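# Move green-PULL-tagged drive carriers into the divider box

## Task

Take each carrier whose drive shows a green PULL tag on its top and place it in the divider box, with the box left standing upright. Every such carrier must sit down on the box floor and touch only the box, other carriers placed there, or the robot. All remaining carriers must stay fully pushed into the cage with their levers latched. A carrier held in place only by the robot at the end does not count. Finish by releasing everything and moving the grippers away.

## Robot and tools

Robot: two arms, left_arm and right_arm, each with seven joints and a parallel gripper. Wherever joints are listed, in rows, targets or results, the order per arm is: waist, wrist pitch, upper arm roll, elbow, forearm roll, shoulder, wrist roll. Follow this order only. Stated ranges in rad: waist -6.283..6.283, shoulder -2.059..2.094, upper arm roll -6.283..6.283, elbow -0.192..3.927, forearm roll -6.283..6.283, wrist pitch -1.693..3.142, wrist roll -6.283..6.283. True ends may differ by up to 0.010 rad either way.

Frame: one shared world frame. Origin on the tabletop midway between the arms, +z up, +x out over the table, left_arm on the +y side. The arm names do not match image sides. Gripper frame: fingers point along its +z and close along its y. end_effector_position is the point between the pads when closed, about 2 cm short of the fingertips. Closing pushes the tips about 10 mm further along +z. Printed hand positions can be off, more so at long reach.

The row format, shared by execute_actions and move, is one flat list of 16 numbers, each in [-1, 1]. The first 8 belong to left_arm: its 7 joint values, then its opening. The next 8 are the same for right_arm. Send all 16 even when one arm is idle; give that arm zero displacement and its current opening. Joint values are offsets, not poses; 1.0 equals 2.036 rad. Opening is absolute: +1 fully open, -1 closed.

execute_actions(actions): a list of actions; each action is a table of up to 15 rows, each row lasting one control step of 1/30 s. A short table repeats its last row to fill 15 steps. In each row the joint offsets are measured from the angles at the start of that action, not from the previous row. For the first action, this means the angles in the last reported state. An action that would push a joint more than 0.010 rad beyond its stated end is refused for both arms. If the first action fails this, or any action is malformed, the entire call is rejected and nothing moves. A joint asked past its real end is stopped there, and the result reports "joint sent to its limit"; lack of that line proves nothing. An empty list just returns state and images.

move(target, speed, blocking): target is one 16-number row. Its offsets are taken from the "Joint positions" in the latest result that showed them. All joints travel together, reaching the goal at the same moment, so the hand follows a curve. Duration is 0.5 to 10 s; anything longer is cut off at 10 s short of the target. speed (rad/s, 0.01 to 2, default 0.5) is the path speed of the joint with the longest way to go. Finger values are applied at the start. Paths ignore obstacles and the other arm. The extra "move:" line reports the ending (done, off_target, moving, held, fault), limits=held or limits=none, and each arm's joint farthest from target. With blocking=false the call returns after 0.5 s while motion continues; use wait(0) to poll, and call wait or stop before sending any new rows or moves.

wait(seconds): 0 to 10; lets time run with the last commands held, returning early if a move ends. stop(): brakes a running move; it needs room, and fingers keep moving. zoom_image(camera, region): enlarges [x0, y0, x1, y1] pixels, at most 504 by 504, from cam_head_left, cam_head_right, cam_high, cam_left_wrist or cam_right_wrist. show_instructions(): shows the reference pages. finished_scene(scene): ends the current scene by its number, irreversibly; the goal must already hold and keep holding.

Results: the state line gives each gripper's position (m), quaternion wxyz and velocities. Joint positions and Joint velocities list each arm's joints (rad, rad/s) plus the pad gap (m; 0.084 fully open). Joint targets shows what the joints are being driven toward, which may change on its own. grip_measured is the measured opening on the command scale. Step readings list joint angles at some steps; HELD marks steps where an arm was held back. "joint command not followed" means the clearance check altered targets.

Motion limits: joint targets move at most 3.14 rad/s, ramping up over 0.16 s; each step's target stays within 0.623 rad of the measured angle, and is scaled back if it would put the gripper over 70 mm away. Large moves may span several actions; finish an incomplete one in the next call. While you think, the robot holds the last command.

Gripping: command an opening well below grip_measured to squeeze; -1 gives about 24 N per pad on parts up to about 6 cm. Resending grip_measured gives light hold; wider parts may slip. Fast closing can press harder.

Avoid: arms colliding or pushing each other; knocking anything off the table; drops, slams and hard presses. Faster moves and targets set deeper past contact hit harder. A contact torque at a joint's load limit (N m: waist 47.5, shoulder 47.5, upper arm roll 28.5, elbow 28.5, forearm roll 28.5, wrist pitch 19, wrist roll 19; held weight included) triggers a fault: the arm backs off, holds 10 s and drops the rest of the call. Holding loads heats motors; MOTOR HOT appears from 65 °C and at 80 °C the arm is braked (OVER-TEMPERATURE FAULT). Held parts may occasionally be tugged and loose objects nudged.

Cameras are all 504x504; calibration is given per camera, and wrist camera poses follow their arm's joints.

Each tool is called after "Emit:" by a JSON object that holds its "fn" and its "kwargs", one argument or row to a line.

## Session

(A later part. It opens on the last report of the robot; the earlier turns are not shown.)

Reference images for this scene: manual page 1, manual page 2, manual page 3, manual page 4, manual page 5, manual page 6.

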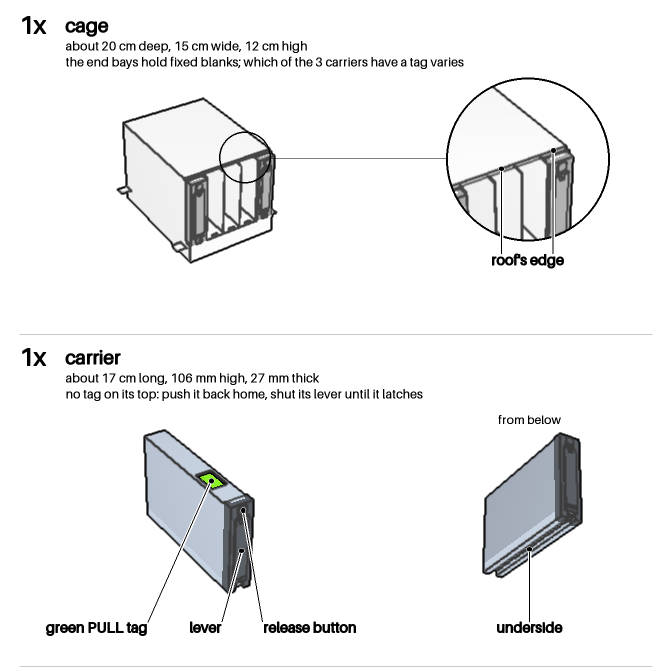

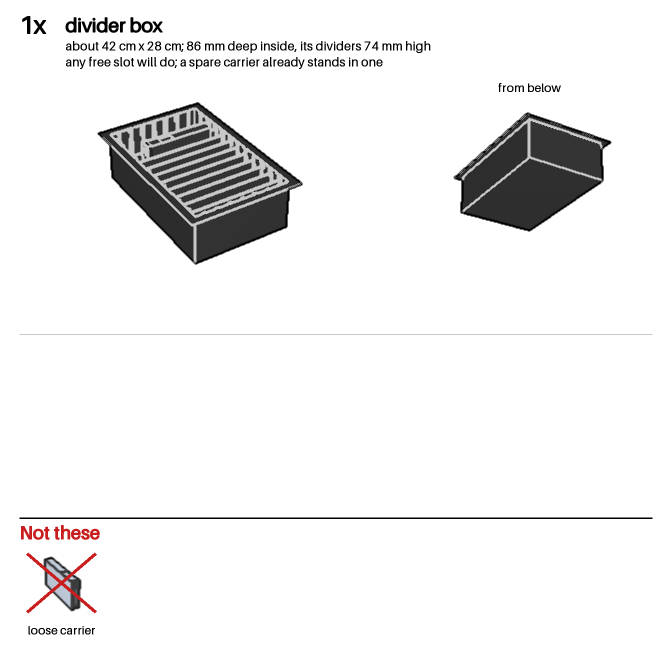

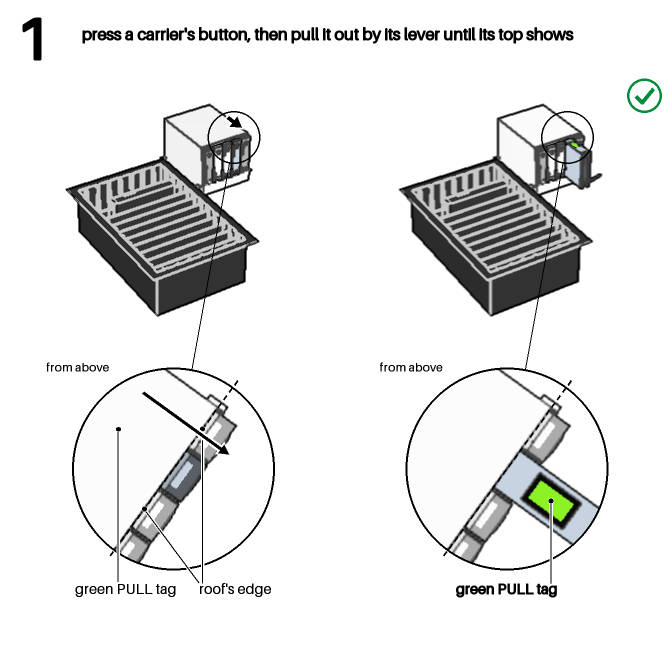

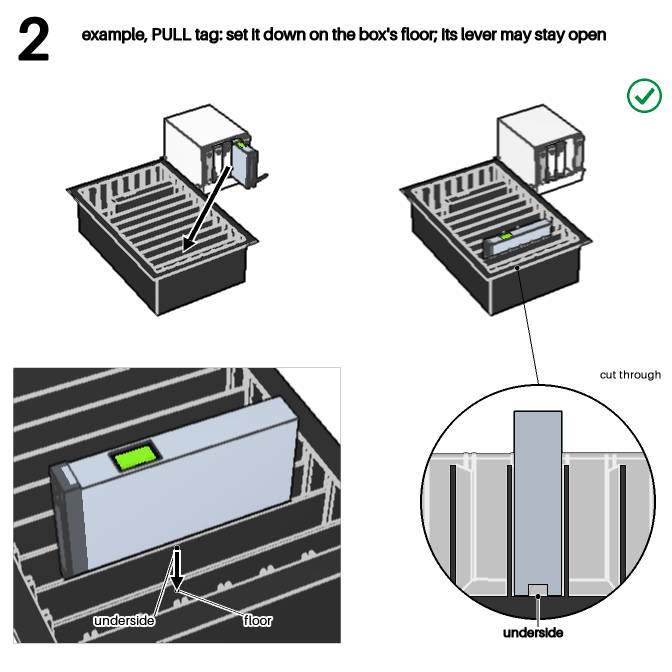

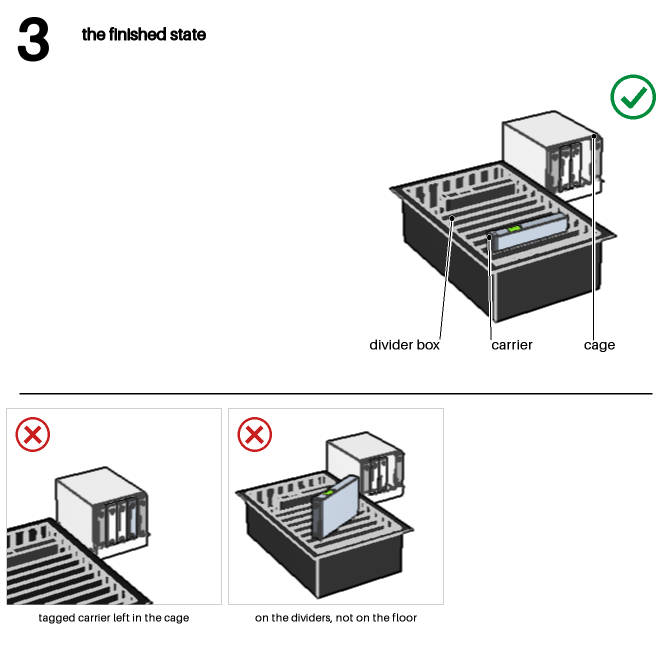

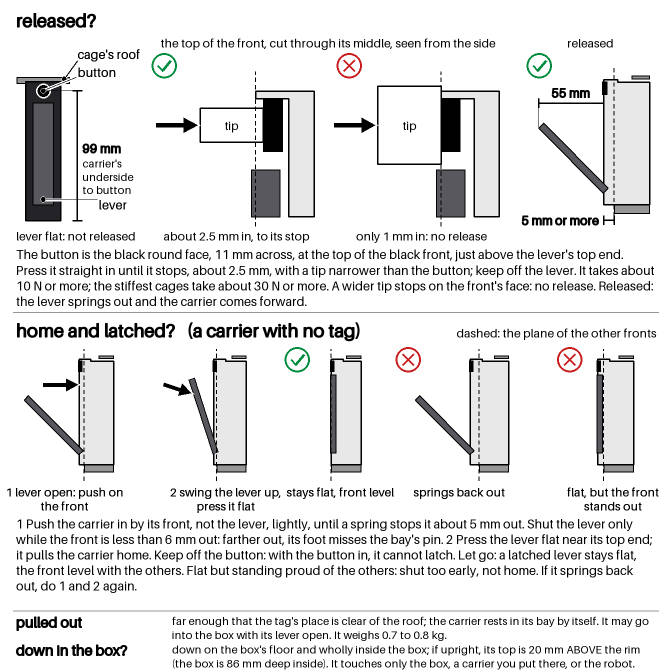

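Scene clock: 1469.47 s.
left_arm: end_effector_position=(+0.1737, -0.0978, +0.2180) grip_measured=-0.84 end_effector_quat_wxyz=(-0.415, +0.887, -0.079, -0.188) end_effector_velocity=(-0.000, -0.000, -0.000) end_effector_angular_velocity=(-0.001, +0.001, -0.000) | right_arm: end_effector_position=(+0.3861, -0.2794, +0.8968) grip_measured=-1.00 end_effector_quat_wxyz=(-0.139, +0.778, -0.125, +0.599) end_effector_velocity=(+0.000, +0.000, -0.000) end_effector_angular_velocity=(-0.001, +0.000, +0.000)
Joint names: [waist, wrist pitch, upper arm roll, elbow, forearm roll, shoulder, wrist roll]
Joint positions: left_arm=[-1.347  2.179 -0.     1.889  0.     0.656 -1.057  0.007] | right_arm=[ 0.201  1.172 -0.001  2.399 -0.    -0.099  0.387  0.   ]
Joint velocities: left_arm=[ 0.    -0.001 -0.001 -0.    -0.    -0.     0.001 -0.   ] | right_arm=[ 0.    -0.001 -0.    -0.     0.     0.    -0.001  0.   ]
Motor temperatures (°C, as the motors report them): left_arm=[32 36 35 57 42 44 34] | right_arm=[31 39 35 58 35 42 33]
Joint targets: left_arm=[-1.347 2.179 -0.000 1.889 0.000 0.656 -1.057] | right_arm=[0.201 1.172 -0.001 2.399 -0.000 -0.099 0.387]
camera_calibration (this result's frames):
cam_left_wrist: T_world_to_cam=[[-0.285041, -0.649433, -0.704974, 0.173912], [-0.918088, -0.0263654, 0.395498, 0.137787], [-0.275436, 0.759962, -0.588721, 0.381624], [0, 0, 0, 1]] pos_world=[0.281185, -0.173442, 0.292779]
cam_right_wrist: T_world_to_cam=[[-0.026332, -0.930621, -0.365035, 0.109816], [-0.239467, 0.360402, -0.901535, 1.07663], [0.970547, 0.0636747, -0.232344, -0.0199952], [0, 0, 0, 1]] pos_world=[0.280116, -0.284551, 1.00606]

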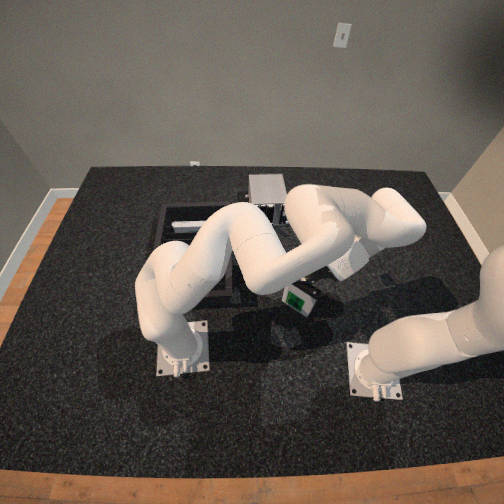

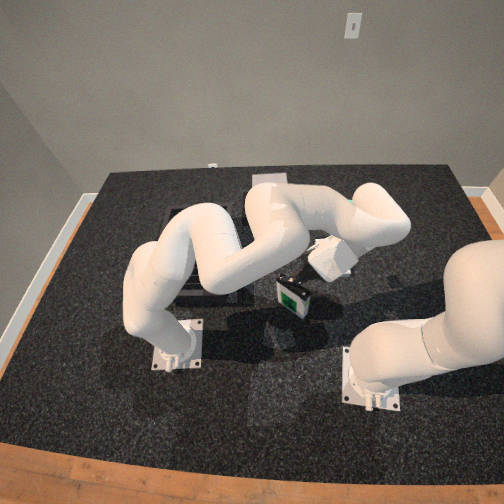

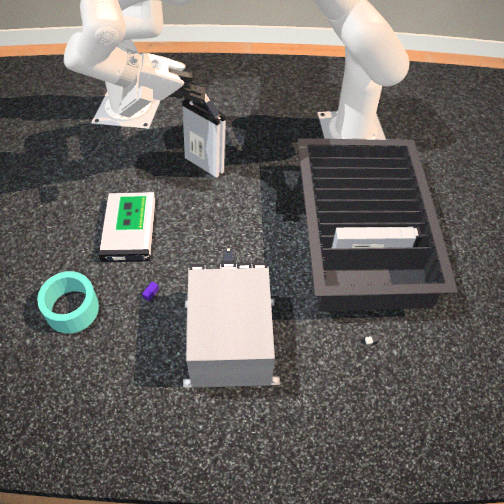

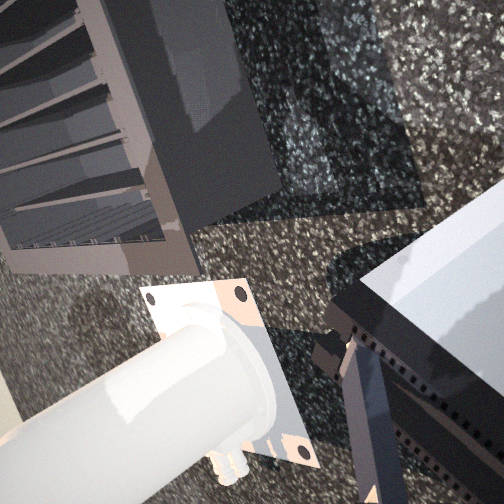

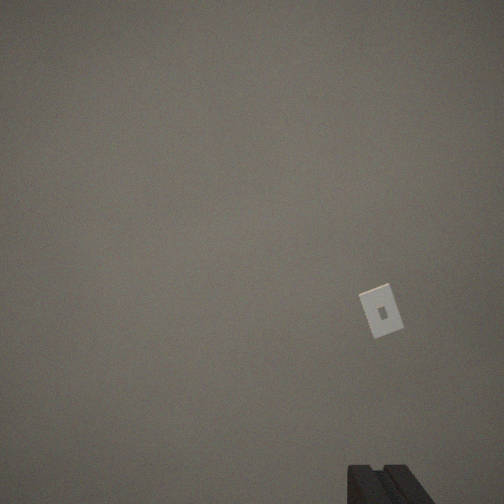

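Emit:
{"fn": "zoom_image", "kwargs": {
  "camera": "cam_head_right",
  "region": [240, 230, 380, 350]
}}

Emit:
{"fn": "zoom_image", "kwargs": {
  "camera": "cam_high",
  "region": [130, 40, 290, 200]
}}

Region (240, 230, 380, 350) of cam_head_right's 504x504 image, scaled by 3.600, with more detail than that image has; it fills the top 432 rows of this view, and the rest is white.

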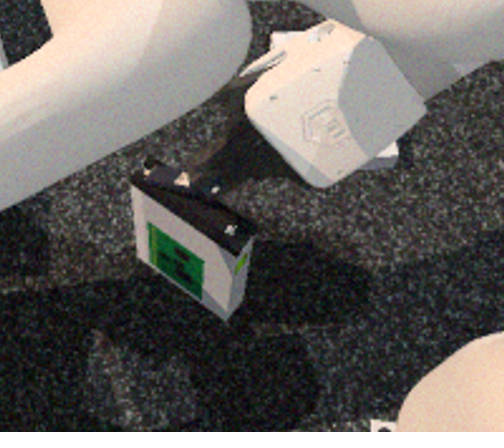

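Region (130, 40, 290, 200) of cam_high's 504x504 image, scaled by 3.150, with more detail than that image has.

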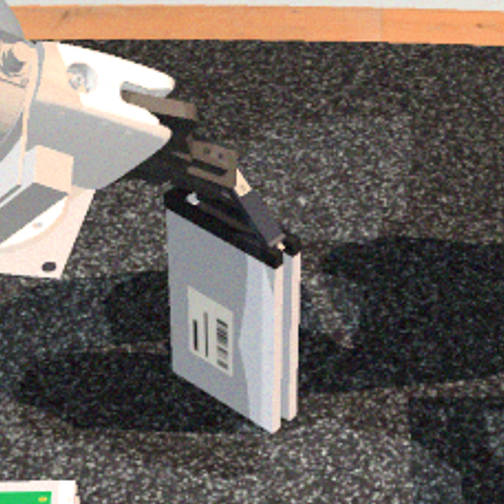

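Emit:
{"fn": "execute_actions", "kwargs": {
  "actions": [
    [[0,0,0,0,0,0,0,-0.8,0,0,0,0,0,0,0,-1]],
    [[0,0,0,0,0,0,0,-0.65,0,0,0,0,0,0,0,-1]]
  ]
}}

Emit:
{"fn": "zoom_image", "kwargs": {
  "camera": "cam_high",
  "region": [130, 40, 290, 200]
}}

Scene clock: 1475.10 s.
left_arm: end_effector_position=(+0.1739, -0.0976, +0.2177) grip_measured=-0.67 end_effector_quat_wxyz=(-0.416, +0.886, -0.078, -0.188) end_effector_velocity=(+0.000, -0.000, -0.000) end_effector_angular_velocity=(-0.001, -0.000, -0.001) | right_arm: end_effector_position=(+0.3861, -0.2794, +0.8968) grip_measured=-1.00 end_effector_quat_wxyz=(-0.139, +0.778, -0.125, +0.599) end_effector_velocity=(+0.000, -0.000, -0.000) end_effector_angular_velocity=(-0.001, +0.001, -0.000)
Joint names: [waist, wrist pitch, upper arm roll, elbow, forearm roll, shoulder, wrist roll]
Joint positions: left_arm=[-1.347  2.179  0.     1.888  0.001  0.656 -1.057  0.015] | right_arm=[ 0.201  1.172 -0.001  2.399 -0.    -0.099  0.387  0.   ]
Joint velocities: left_arm=[-0.001 -0.001  0.001 -0.    -0.    -0.     0.001  0.   ] | right_arm=[-0.001  0.    -0.    -0.     0.     0.    -0.001  0.   ]
Motor temperatures (°C, as the motors report them): left_arm=[32 36 35 57 42 44 34] | right_arm=[31 39 35 58 35 42 33]
Joint targets: left_arm=[-1.347 2.179 0.000 1.888 0.001 0.656 -1.057] | right_arm=[0.201 1.172 -0.001 2.399 -0.000 -0.099 0.387]
Step readings (joint positions; steps 1 to 15: 1st action; 16 to 30: 2nd action):
0: left_arm=[-1.347 2.179 -0.000 1.889 0.000 0.656 -1.057] | right_arm=[0.201 1.172 -0.001 2.399 -0.000 -0.099 0.387]
1: left_arm=[-1.347 2.179 -0.000 1.889 0.000 0.656 -1.057] | right_arm=[0.201 1.172 -0.001 2.399 -0.000 -0.099 0.387]
2: left_arm=[-1.347 2.179 -0.000 1.889 0.000 0.656 -1.057] | right_arm=[0.201 1.172 -0.001 2.399 -0.000 -0.099 0.387]
4: left_arm=[-1.347 2.178 -0.000 1.889 0.000 0.656 -1.057] | right_arm=[0.201 1.172 -0.001 2.399 -0.000 -0.099 0.387]
8: left_arm=[-1.347 2.178 0.000 1.888 0.001 0.657 -1.057] | right_arm=[0.201 1.172 -0.001 2.399 -0.000 -0.099 0.387]
15: left_arm=[-1.347 2.179 0.000 1.888 0.001 0.656 -1.057] | right_arm=[0.201 1.172 -0.001 2.399 -0.000 -0.099 0.387]
16: left_arm=[-1.347 2.179 0.000 1.888 0.001 0.656 -1.057] | right_arm=[0.201 1.172 -0.001 2.399 -0.000 -0.099 0.387]
17: left_arm=[-1.347 2.179 0.000 1.888 0.001 0.656 -1.057] | right_arm=[0.201 1.172 -0.001 2.399 -0.000 -0.099 0.387]
19: left_arm=[-1.347 2.179 0.000 1.888 0.001 0.657 -1.057] | right_arm=[0.201 1.172 -0.001 2.399 -0.000 -0.099 0.387]
23: left_arm=[-1.347 2.179 0.000 1.888 0.001 0.656 -1.057] | right_arm=[0.201 1.172 -0.001 2.399 -0.000 -0.099 0.387]
30: Joint positions above
camera_calibration (this result's frames):
cam_left_wrist: T_world_to_cam=[[-0.284482, -0.64917, -0.705442, 0.173902], [-0.91822, -0.0270128, 0.395148, 0.138212], [-0.275574, 0.760164, -0.588396, 0.381397], [0, 0, 0, 1]] pos_world=[0.281484, -0.173298, 0.292476]
cam_right_wrist: T_world_to_cam=[[-0.0263322, -0.930621, -0.365035, 0.109816], [-0.239467, 0.360402, -0.901535, 1.07663], [0.970547, 0.0636746, -0.232344, -0.0199952], [0, 0, 0, 1]] pos_world=[0.280116, -0.284551, 1.00606]

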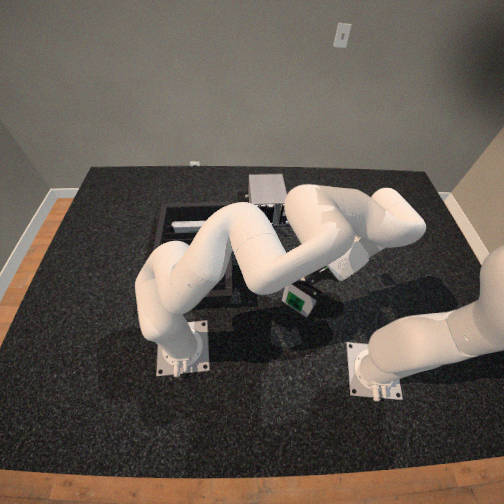

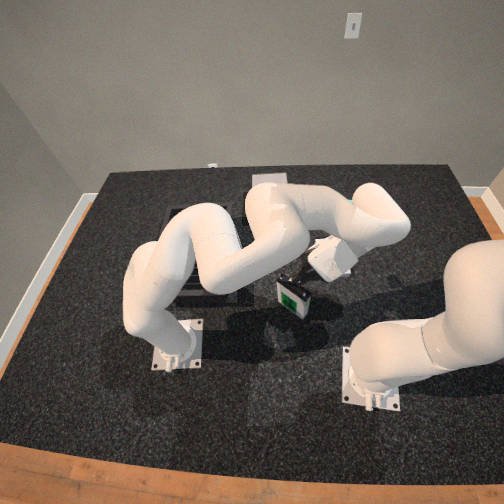

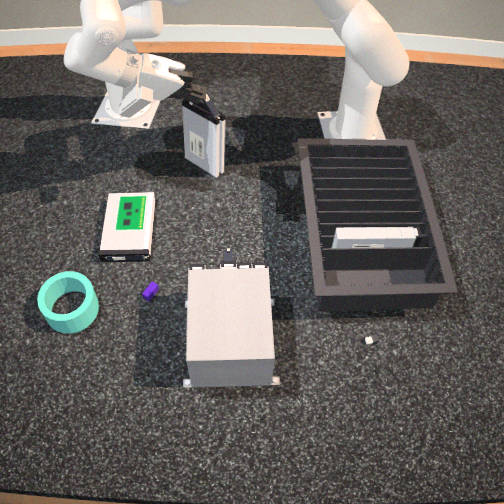

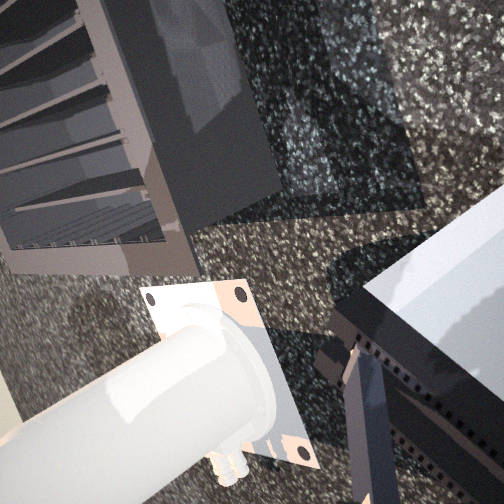

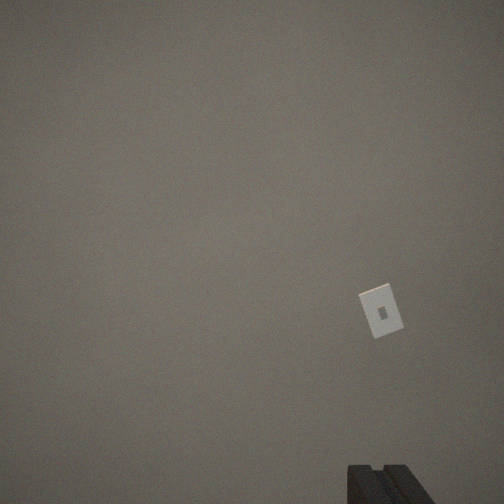

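Region (130, 40, 290, 200) of cam_high's 504x504 image, scaled by 3.150, with more detail than that image has.

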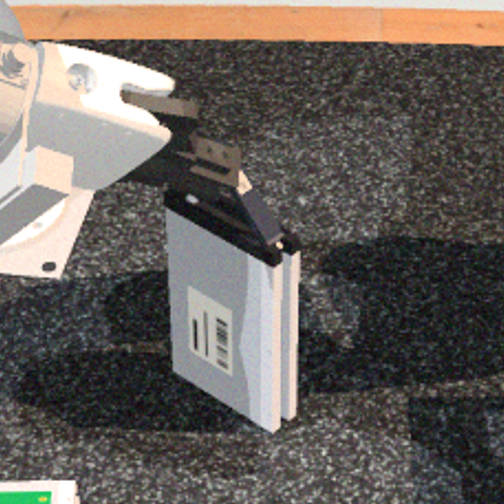

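Emit:
{"fn": "move", "kwargs": {
  "target": [0,0.0889,0,0.1723,0,0.0834,0,-0.58,0,0,0,0,0,0,0,-1],
  "speed": 0.25
}}

Emit:
{"fn": "zoom_image", "kwargs": {
  "camera": "cam_high",
  "region": [130, 40, 290, 200]
}}

Scene clock: 1497.13 s.
left_arm: end_effector_position=(+0.1846, -0.1281, +0.2410) grip_measured=-0.60 end_effector_quat_wxyz=(-0.416, +0.886, -0.078, -0.188) end_effector_velocity=(-0.001, -0.000, -0.000) end_effector_angular_velocity=(+0.001, +0.001, -0.001) | right_arm: end_effector_position=(+0.3861, -0.2794, +0.8968) grip_measured=-1.00 end_effector_quat_wxyz=(-0.139, +0.778, -0.125, +0.599) end_effector_velocity=(+0.000, +0.000, +0.000) end_effector_angular_velocity=(+0.003, -0.000, +0.001)
Joint names: [waist, wrist pitch, upper arm roll, elbow, forearm roll, shoulder, wrist roll]
Joint positions: left_arm=[-1.347  2.36   0.     2.239  0.001  0.826 -1.057  0.018] | right_arm=[ 0.201  1.172 -0.001  2.399 -0.    -0.099  0.387  0.   ]
Joint velocities: left_arm=[ 0.     0.001 -0.002  0.001  0.     0.002 -0.001 -0.   ] | right_arm=[-0.001 -0.     0.001 -0.     0.002 -0.     0.002  0.   ]
Motor temperatures (°C, as the motors report them): left_arm=[32 36 35 58 42 45 34] | right_arm=[31 39 35 58 35 42 33]
Joint targets: left_arm=[-1.347 2.360 0.000 2.239 0.001 0.826 -1.057] | right_arm=[0.201 1.172 -0.001 2.399 -0.000 -0.099 0.387]
move: done; limits=none; left_arm: farthest joint: the waist, 0.000 radians from its target (0.000 radians at the start); right_arm: farthest joint: the waist, 0.000 radians from its target (0.000 radians at the start)
camera_calibration (this result's frames):
cam_left_wrist: T_world_to_cam=[[-0.284413, -0.649175, -0.705466, 0.173616], [-0.918229, -0.0270956, 0.395123, 0.137947], [-0.275619, 0.760157, -0.588384, 0.421201], [0, 0, 0, 1]] pos_world=[0.292136, -0.203734, 0.315802]
cam_right_wrist: T_world_to_cam=[[-0.0263324, -0.930621, -0.365035, 0.109816], [-0.239467, 0.360402, -0.901535, 1.07663], [0.970547, 0.0636744, -0.232343, -0.0199953], [0, 0, 0, 1]] pos_world=[0.280116, -0.284551, 1.00606]

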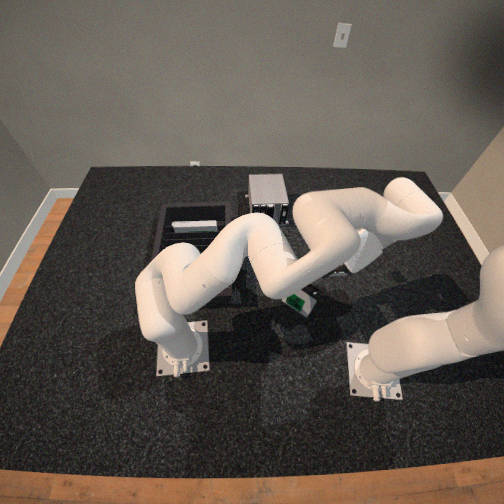

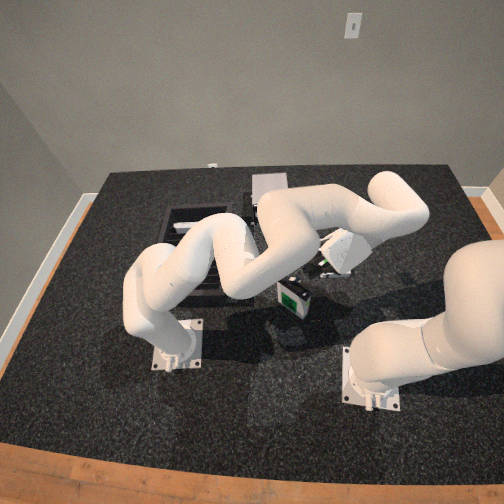

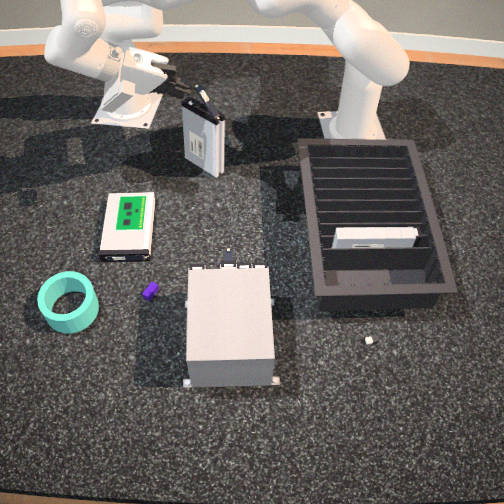

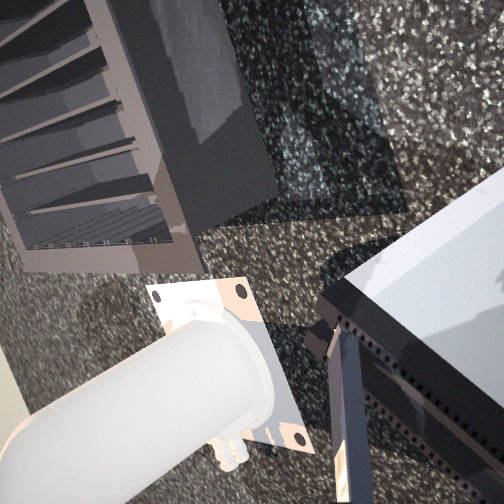

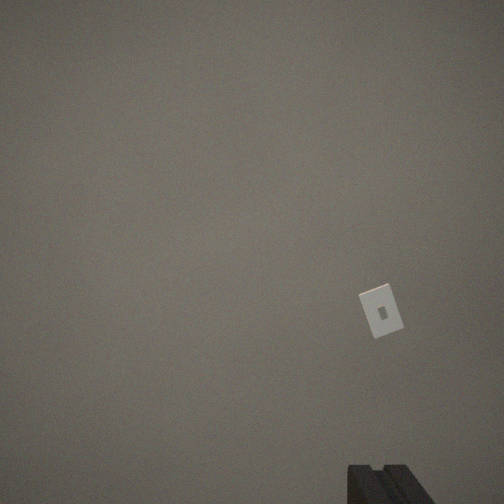

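Region (130, 40, 290, 200) of cam_high's 504x504 image, scaled by 3.150, with more detail than that image has.

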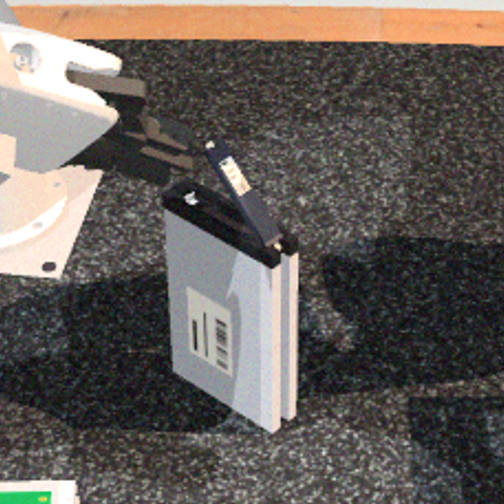

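Emit:
{"fn": "move", "kwargs": {
  "target": [0.0246,-0.4927,0,-0.6835,0,-0.6559,0.9214,-0.1,0,0,0,0,0,0,0,-1],
  "speed": 0.7
}}

Scene clock: 1563.03 s.
left_arm: end_effector_position=(+0.1632, -0.0169, +0.2998) grip_measured=-0.11 end_effector_quat_wxyz=(+0.000, -0.539, +0.842, +0.000) end_effector_velocity=(+0.000, +0.001, -0.000) end_effector_angular_velocity=(+0.000, +0.000, -0.000) | right_arm: end_effector_position=(+0.3861, -0.2794, +0.8968) grip_measured=-1.00 end_effector_quat_wxyz=(-0.139, +0.778, -0.125, +0.599) end_effector_velocity=(-0.000, +0.000, -0.000) end_effector_angular_velocity=(+0.002, +0.001, +0.001)
Joint names: [waist, wrist pitch, upper arm roll, elbow, forearm roll, shoulder, wrist roll]
Joint positions: left_arm=[-1.297  1.357  0.     0.848  0.001 -0.509  0.818  0.039] | right_arm=[ 0.201  1.172 -0.001  2.399 -0.    -0.099  0.387  0.   ]
Joint velocities: left_arm=[ 0.001  0.     0.001 -0.003  0.    -0.003  0.002  0.   ] | right_arm=[-0.     0.001 -0.     0.     0.002 -0.     0.001  0.   ]
Motor temperatures (°C, as the motors report them): left_arm=[32 36 35 58 42 46 34] | right_arm=[31 39 35 58 35 41 33]
Joint targets: left_arm=[-1.297 1.357 0.000 0.847 0.001 -0.509 0.818] | right_arm=[0.201 1.172 -0.001 2.399 -0.000 -0.099 0.387]
move: done; limits=none; left_arm: farthest joint: the shoulder, 0.001 radians from its target (1.335 radians at the start); right_arm: farthest joint: the waist, 0.000 radians from its target (0.000 radians at the start)
camera_calibration (this result's frames):
cam_left_wrist: T_world_to_cam=[[-0.912141, 0.409773, 0.00925061, 0.18722], [0.409834, 0.912139, 0.00614604, 0.0139033], [-0.00591936, 0.00939727, -0.999938, 0.432041], [0, 0, 0, 1]] pos_world=[0.167631, -0.0934596, 0.430197]
cam_right_wrist: T_world_to_cam=[[-0.0263325, -0.930621, -0.365035, 0.109816], [-0.239467, 0.360402, -0.901535, 1.07663], [0.970547, 0.0636743, -0.232343, -0.0199954], [0, 0, 0, 1]] pos_world=[0.280116, -0.284551, 1.00606]

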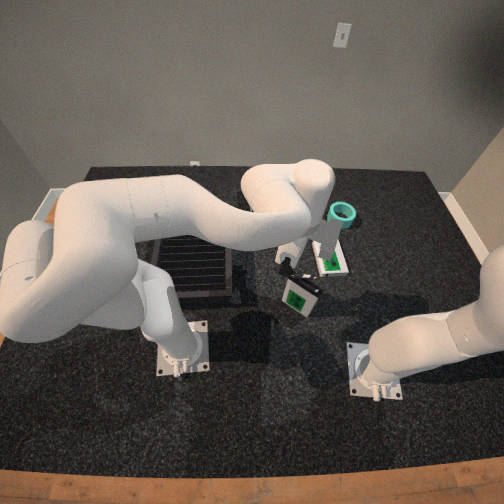

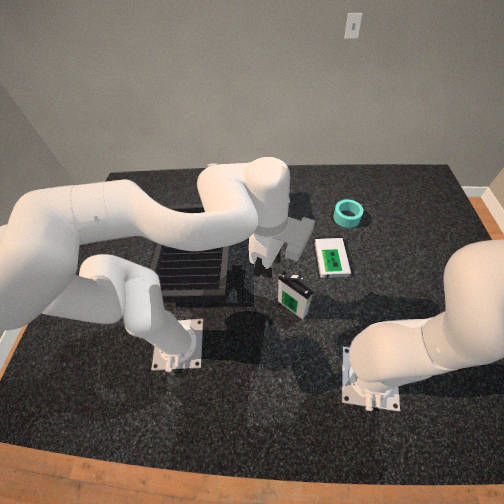

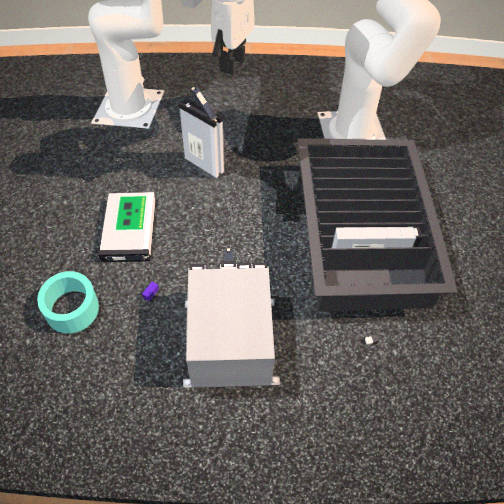

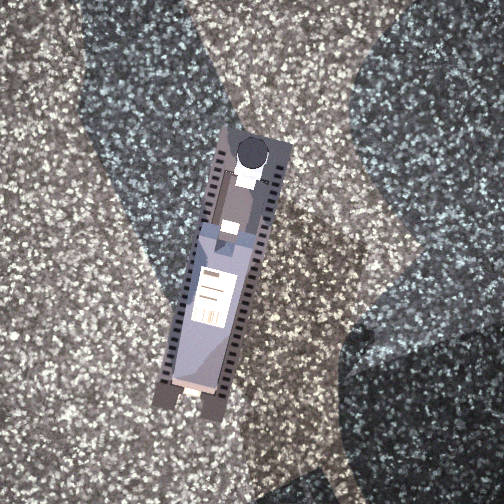

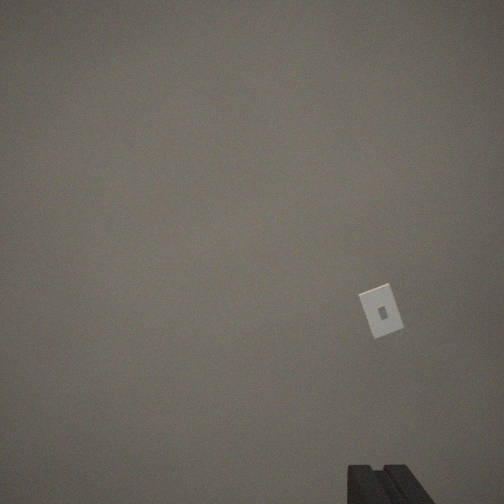

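Emit:
{"fn": "move", "kwargs": {
  "target": [-0.0528,-0.0791,0,0.0849,0,0.164,0.0648,0.0,0,0,0,0,0,0,0,-1],
  "speed": 0.5
}}

Scene clock: 1587.50 s.
left_arm: end_effector_position=(+0.1555, -0.1184, +0.2598) grip_measured=-0.01 end_effector_quat_wxyz=(+0.000, -0.435, +0.900, +0.000) end_effector_velocity=(-0.000, -0.001, -0.001) end_effector_angular_velocity=(+0.002, +0.000, -0.002) | right_arm: end_effector_position=(+0.3861, -0.2794, +0.8968) grip_measured=-1.00 end_effector_quat_wxyz=(-0.139, +0.778, -0.125, +0.599) end_effector_velocity=(+0.000, +0.001, -0.001) end_effector_angular_velocity=(+0.000, +0.002, +0.002)
Joint names: [waist, wrist pitch, upper arm roll, elbow, forearm roll, shoulder, wrist roll]
Joint positions: left_arm=[-1.404  1.196  0.     1.02   0.001 -0.175  0.95   0.044] | right_arm=[ 0.201  1.172 -0.001  2.399 -0.    -0.099  0.387  0.   ]
Joint velocities: left_arm=[-0.001 -0.001 -0.001  0.     0.     0.003  0.     0.   ] | right_arm=[ 0.002  0.001 -0.    -0.     0.001  0.    -0.     0.   ]
Motor temperatures (°C, as the motors report them): left_arm=[32 36 35 60 42 43 34] | right_arm=[31 39 35 58 35 41 33]
Joint targets: left_arm=[-1.405 1.196 0.000 1.021 0.001 -0.175 0.950] | right_arm=[0.201 1.172 -0.001 2.399 -0.000 -0.099 0.387]
move: done; limits=none; left_arm: farthest joint: the waist, 0.000 radians from its target (0.107 radians at the start); right_arm: farthest joint: the waist, 0.000 radians from its target (0.000 radians at the start)
camera_calibration (this result's frames):
cam_left_wrist: T_world_to_cam=[[-0.789093, 0.614207, 0.00909738, 0.227272], [0.614264, 0.789078, 0.00595072, 0.0634733], [-0.00352358, 0.0102839, -0.999941, 0.392715], [0, 0, 0, 1]] pos_world=[0.141733, -0.193716, 0.390246]
cam_right_wrist: T_world_to_cam=[[-0.0263324, -0.930621, -0.365035, 0.109816], [-0.239467, 0.360402, -0.901535, 1.07663], [0.970547, 0.0636744, -0.232344, -0.0199954], [0, 0, 0, 1]] pos_world=[0.280116, -0.284551, 1.00606]

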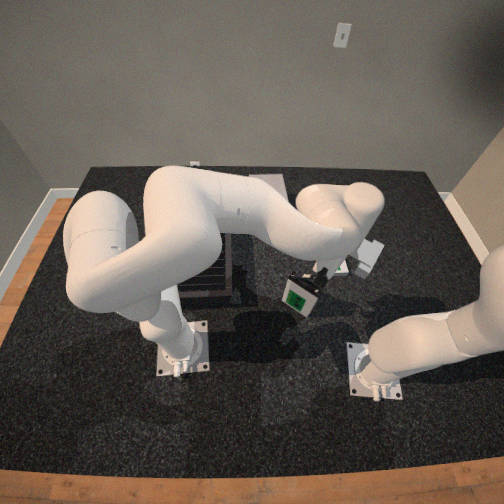

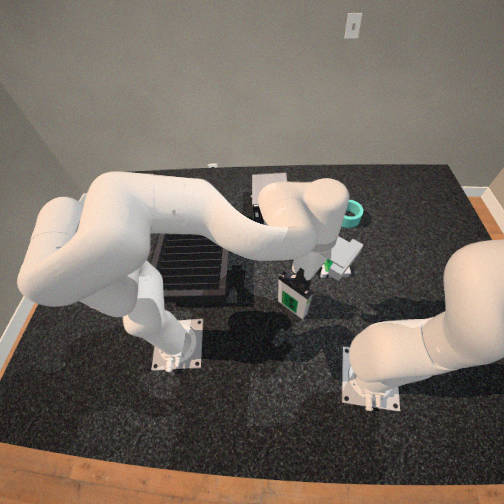

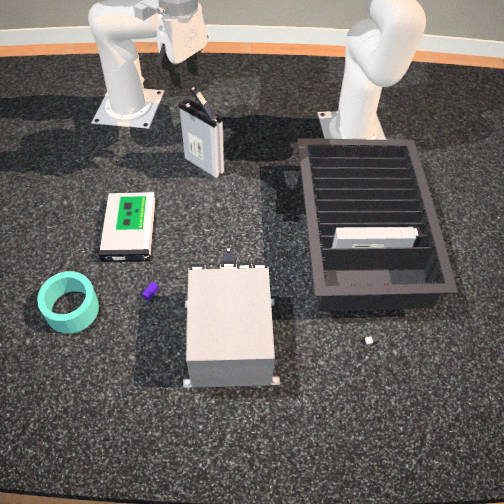

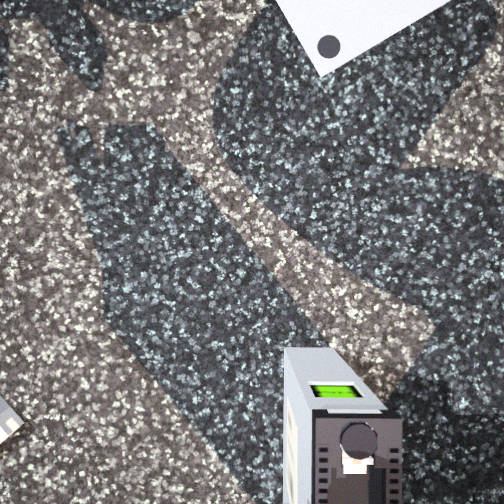

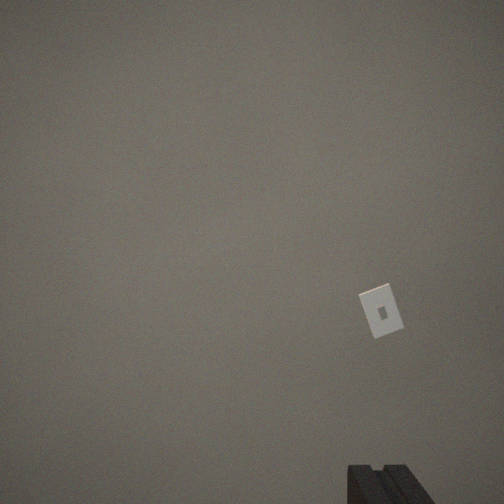

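Emit:
{"fn": "move", "kwargs": {
  "target": [0,-0.0715,0,-0.0523,0,0.0187,0,0.0,0,0,0,0,0,0,0,-1],
  "speed": 0.25
}}

Emit:
{"fn": "zoom_image", "kwargs": {
  "camera": "cam_high",
  "region": [130, 20, 290, 180]
}}

Scene clock: 1595.23 s.
left_arm: end_effector_position=(+0.1556, -0.1187, +0.2104) grip_measured=-0.01 end_effector_quat_wxyz=(+0.000, -0.435, +0.900, -0.001) end_effector_velocity=(-0.000, +0.001, -0.002) end_effector_angular_velocity=(+0.004, +0.001, +0.001) | right_arm: end_effector_position=(+0.3861, -0.2794, +0.8968) grip_measured=-1.00 end_effector_quat_wxyz=(-0.139, +0.778, -0.125, +0.599) end_effector_velocity=(-0.000, -0.001, +0.000) end_effector_angular_velocity=(-0.001, -0.001, -0.002)
Joint names: [waist, wrist pitch, upper arm roll, elbow, forearm roll, shoulder, wrist roll]
Joint positions: left_arm=[-1.404  1.051  0.     0.914  0.001 -0.137  0.95   0.044] | right_arm=[ 0.201  1.172 -0.001  2.399 -0.    -0.099  0.387  0.   ]
Joint velocities: left_arm=[-0.    -0.    -0.    -0.003 -0.     0.002 -0.001 -0.   ] | right_arm=[-0.    -0.001  0.    -0.    -0.003 -0.     0.001  0.   ]
Motor temperatures (°C, as the motors report them): left_arm=[32 36 35 61 42 43 34] | right_arm=[31 39 35 58 35 41 33]
Joint targets: left_arm=[-1.404 1.051 0.000 0.914 0.001 -0.137 0.950] | right_arm=[0.201 1.172 -0.001 2.399 -0.000 -0.099 0.387]
move: done; limits=none; left_arm: farthest joint: the shoulder, 0.001 radians from its target (0.038 radians at the start); right_arm: farthest joint: the waist, 0.000 radians from its target (0.000 radians at the start)
camera_calibration (this result's frames):
cam_left_wrist: T_world_to_cam=[[-0.78905, 0.614276, 0.00800198, 0.228244], [0.61432, 0.78904, 0.00512064, 0.0641591], [-0.00316839, 0.00895622, -0.999955, 0.343132], [0, 0, 0, 1]] pos_world=[0.141769, -0.193902, 0.340961]
cam_right_wrist: T_world_to_cam=[[-0.0263326, -0.930621, -0.365035, 0.109816], [-0.239467, 0.360402, -0.901535, 1.07663], [0.970547, 0.0636742, -0.232343, -0.0199954], [0, 0, 0, 1]] pos_world=[0.280116, -0.284551, 1.00606]

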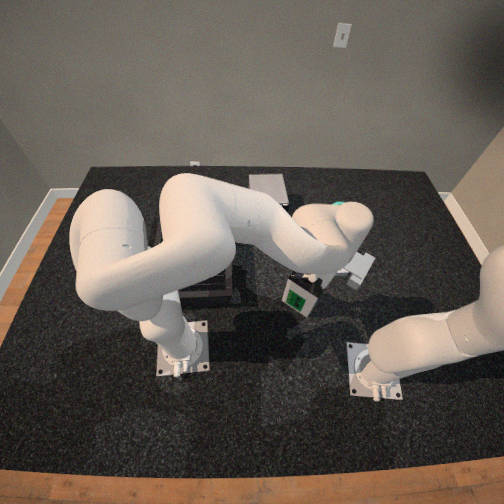

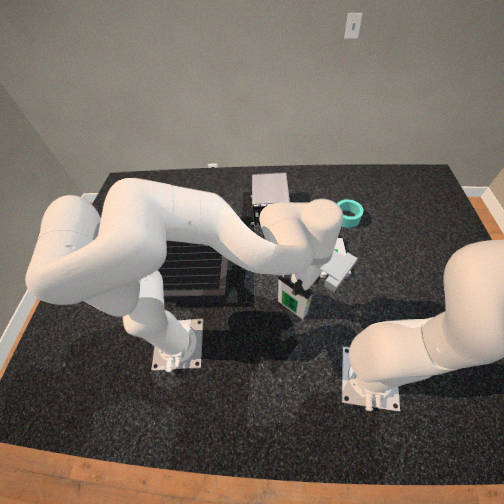

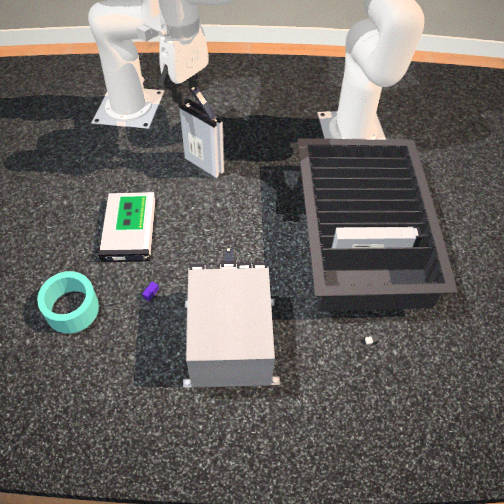

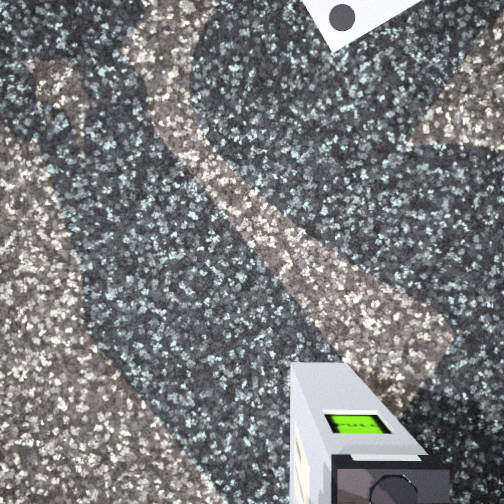

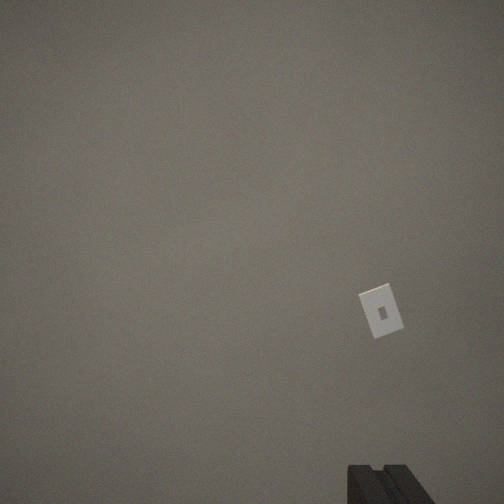

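Region (130, 20, 290, 180) of cam_high's 504x504 image, scaled by 3.150, with more detail than that image has.

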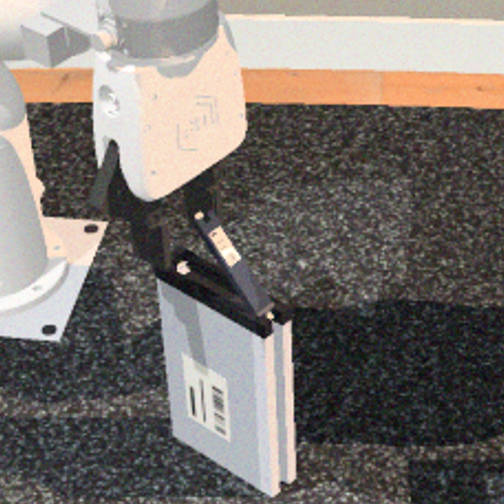

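Emit:
{"fn": "move", "kwargs": {
  "target": [0,-0.0733,0,-0.0419,0,0.0314,0,0.0,0,0,0,0,0,0,0,-1],
  "speed": 0.12
}}

Emit:
{"fn": "zoom_image", "kwargs": {
  "camera": "cam_high",
  "region": [130, 20, 290, 180]
}}

Scene clock: 1600.23 s.
left_arm: end_effector_position=(+0.1556, -0.1188, +0.1605) grip_measured=-0.01 end_effector_quat_wxyz=(+0.000, -0.435, +0.900, -0.001) end_effector_velocity=(+0.001, +0.001, -0.002) end_effector_angular_velocity=(+0.002, +0.001, +0.003) | right_arm: end_effector_position=(+0.3861, -0.2794, +0.8968) grip_measured=-1.00 end_effector_quat_wxyz=(-0.139, +0.778, -0.125, +0.599) end_effector_velocity=(-0.000, -0.001, +0.000) end_effector_angular_velocity=(+0.002, +0.000, -0.002)
Joint names: [waist, wrist pitch, upper arm roll, elbow, forearm roll, shoulder, wrist roll]
Joint positions: left_arm=[-1.404  0.902  0.     0.829  0.001 -0.074  0.95   0.044] | right_arm=[ 0.201  1.172 -0.001  2.399 -0.    -0.099  0.387  0.   ]
Joint velocities: left_arm=[ 0.001 -0.002  0.002 -0.003 -0.     0.002 -0.     0.   ] | right_arm=[-0.003  0.001  0.     0.001  0.001 -0.     0.001  0.   ]
Motor temperatures (°C, as the motors report them): left_arm=[32 37 35 61 42 43 34] | right_arm=[31 39 35 57 35 41 33]
Joint targets: left_arm=[-1.404 0.902 0.000 0.829 0.001 -0.074 0.950] | right_arm=[0.201 1.172 -0.001 2.399 -0.000 -0.099 0.387]
move: done; limits=none; left_arm: farthest joint: the shoulder, 0.001 radians from its target (0.064 radians at the start); right_arm: farthest joint: the waist, 0.000 radians from its target (0.000 radians at the start)
camera_calibration (this result's frames):
cam_left_wrist: T_world_to_cam=[[-0.788973, 0.614378, 0.00774758, 0.228735], [0.61442, 0.788964, 0.00489913, 0.0645084], [-0.00310264, 0.00862555, -0.999958, 0.293131], [0, 0, 0, 1]] pos_world=[0.14174, -0.193953, 0.291031]
cam_right_wrist: T_world_to_cam=[[-0.0263325, -0.930621, -0.365035, 0.109816], [-0.239467, 0.360402, -0.901535, 1.07663], [0.970547, 0.0636742, -0.232343, -0.0199956], [0, 0, 0, 1]] pos_world=[0.280116, -0.284551, 1.00606]

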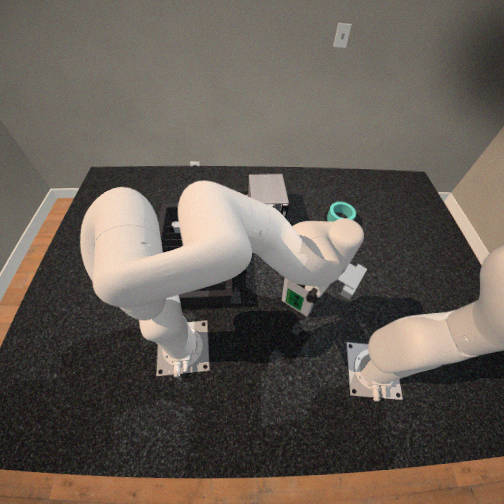

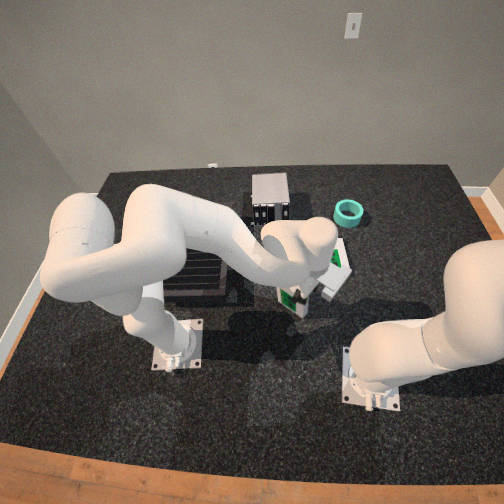

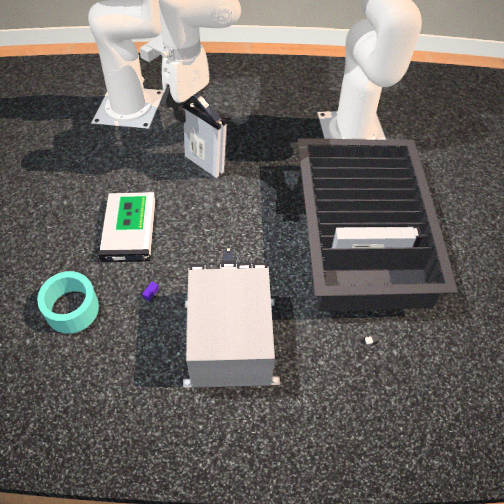

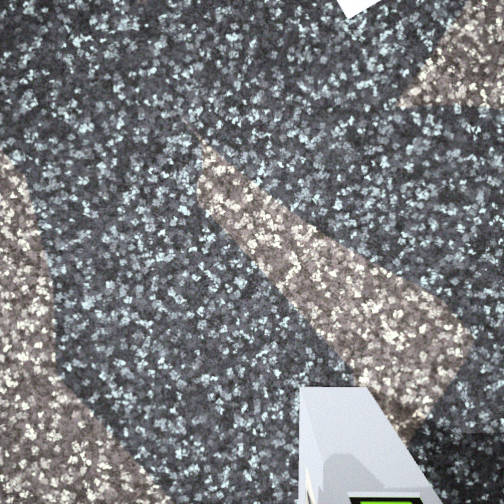

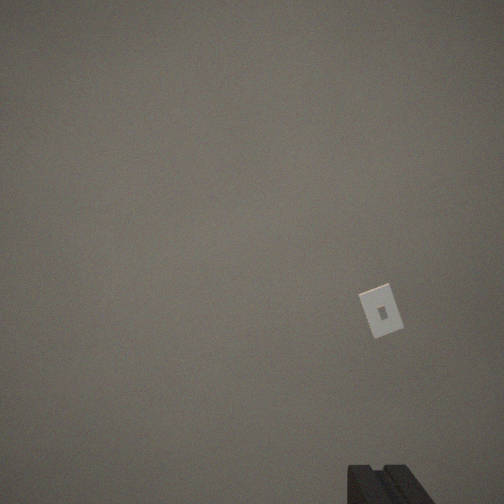

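Region (130, 20, 290, 180) of cam_high's 504x504 image, scaled by 3.150, with more detail than that image has.

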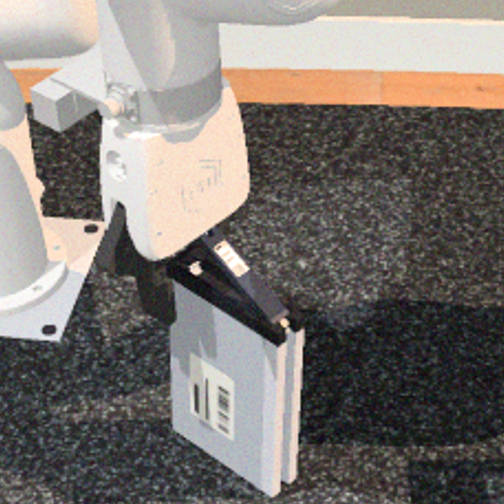

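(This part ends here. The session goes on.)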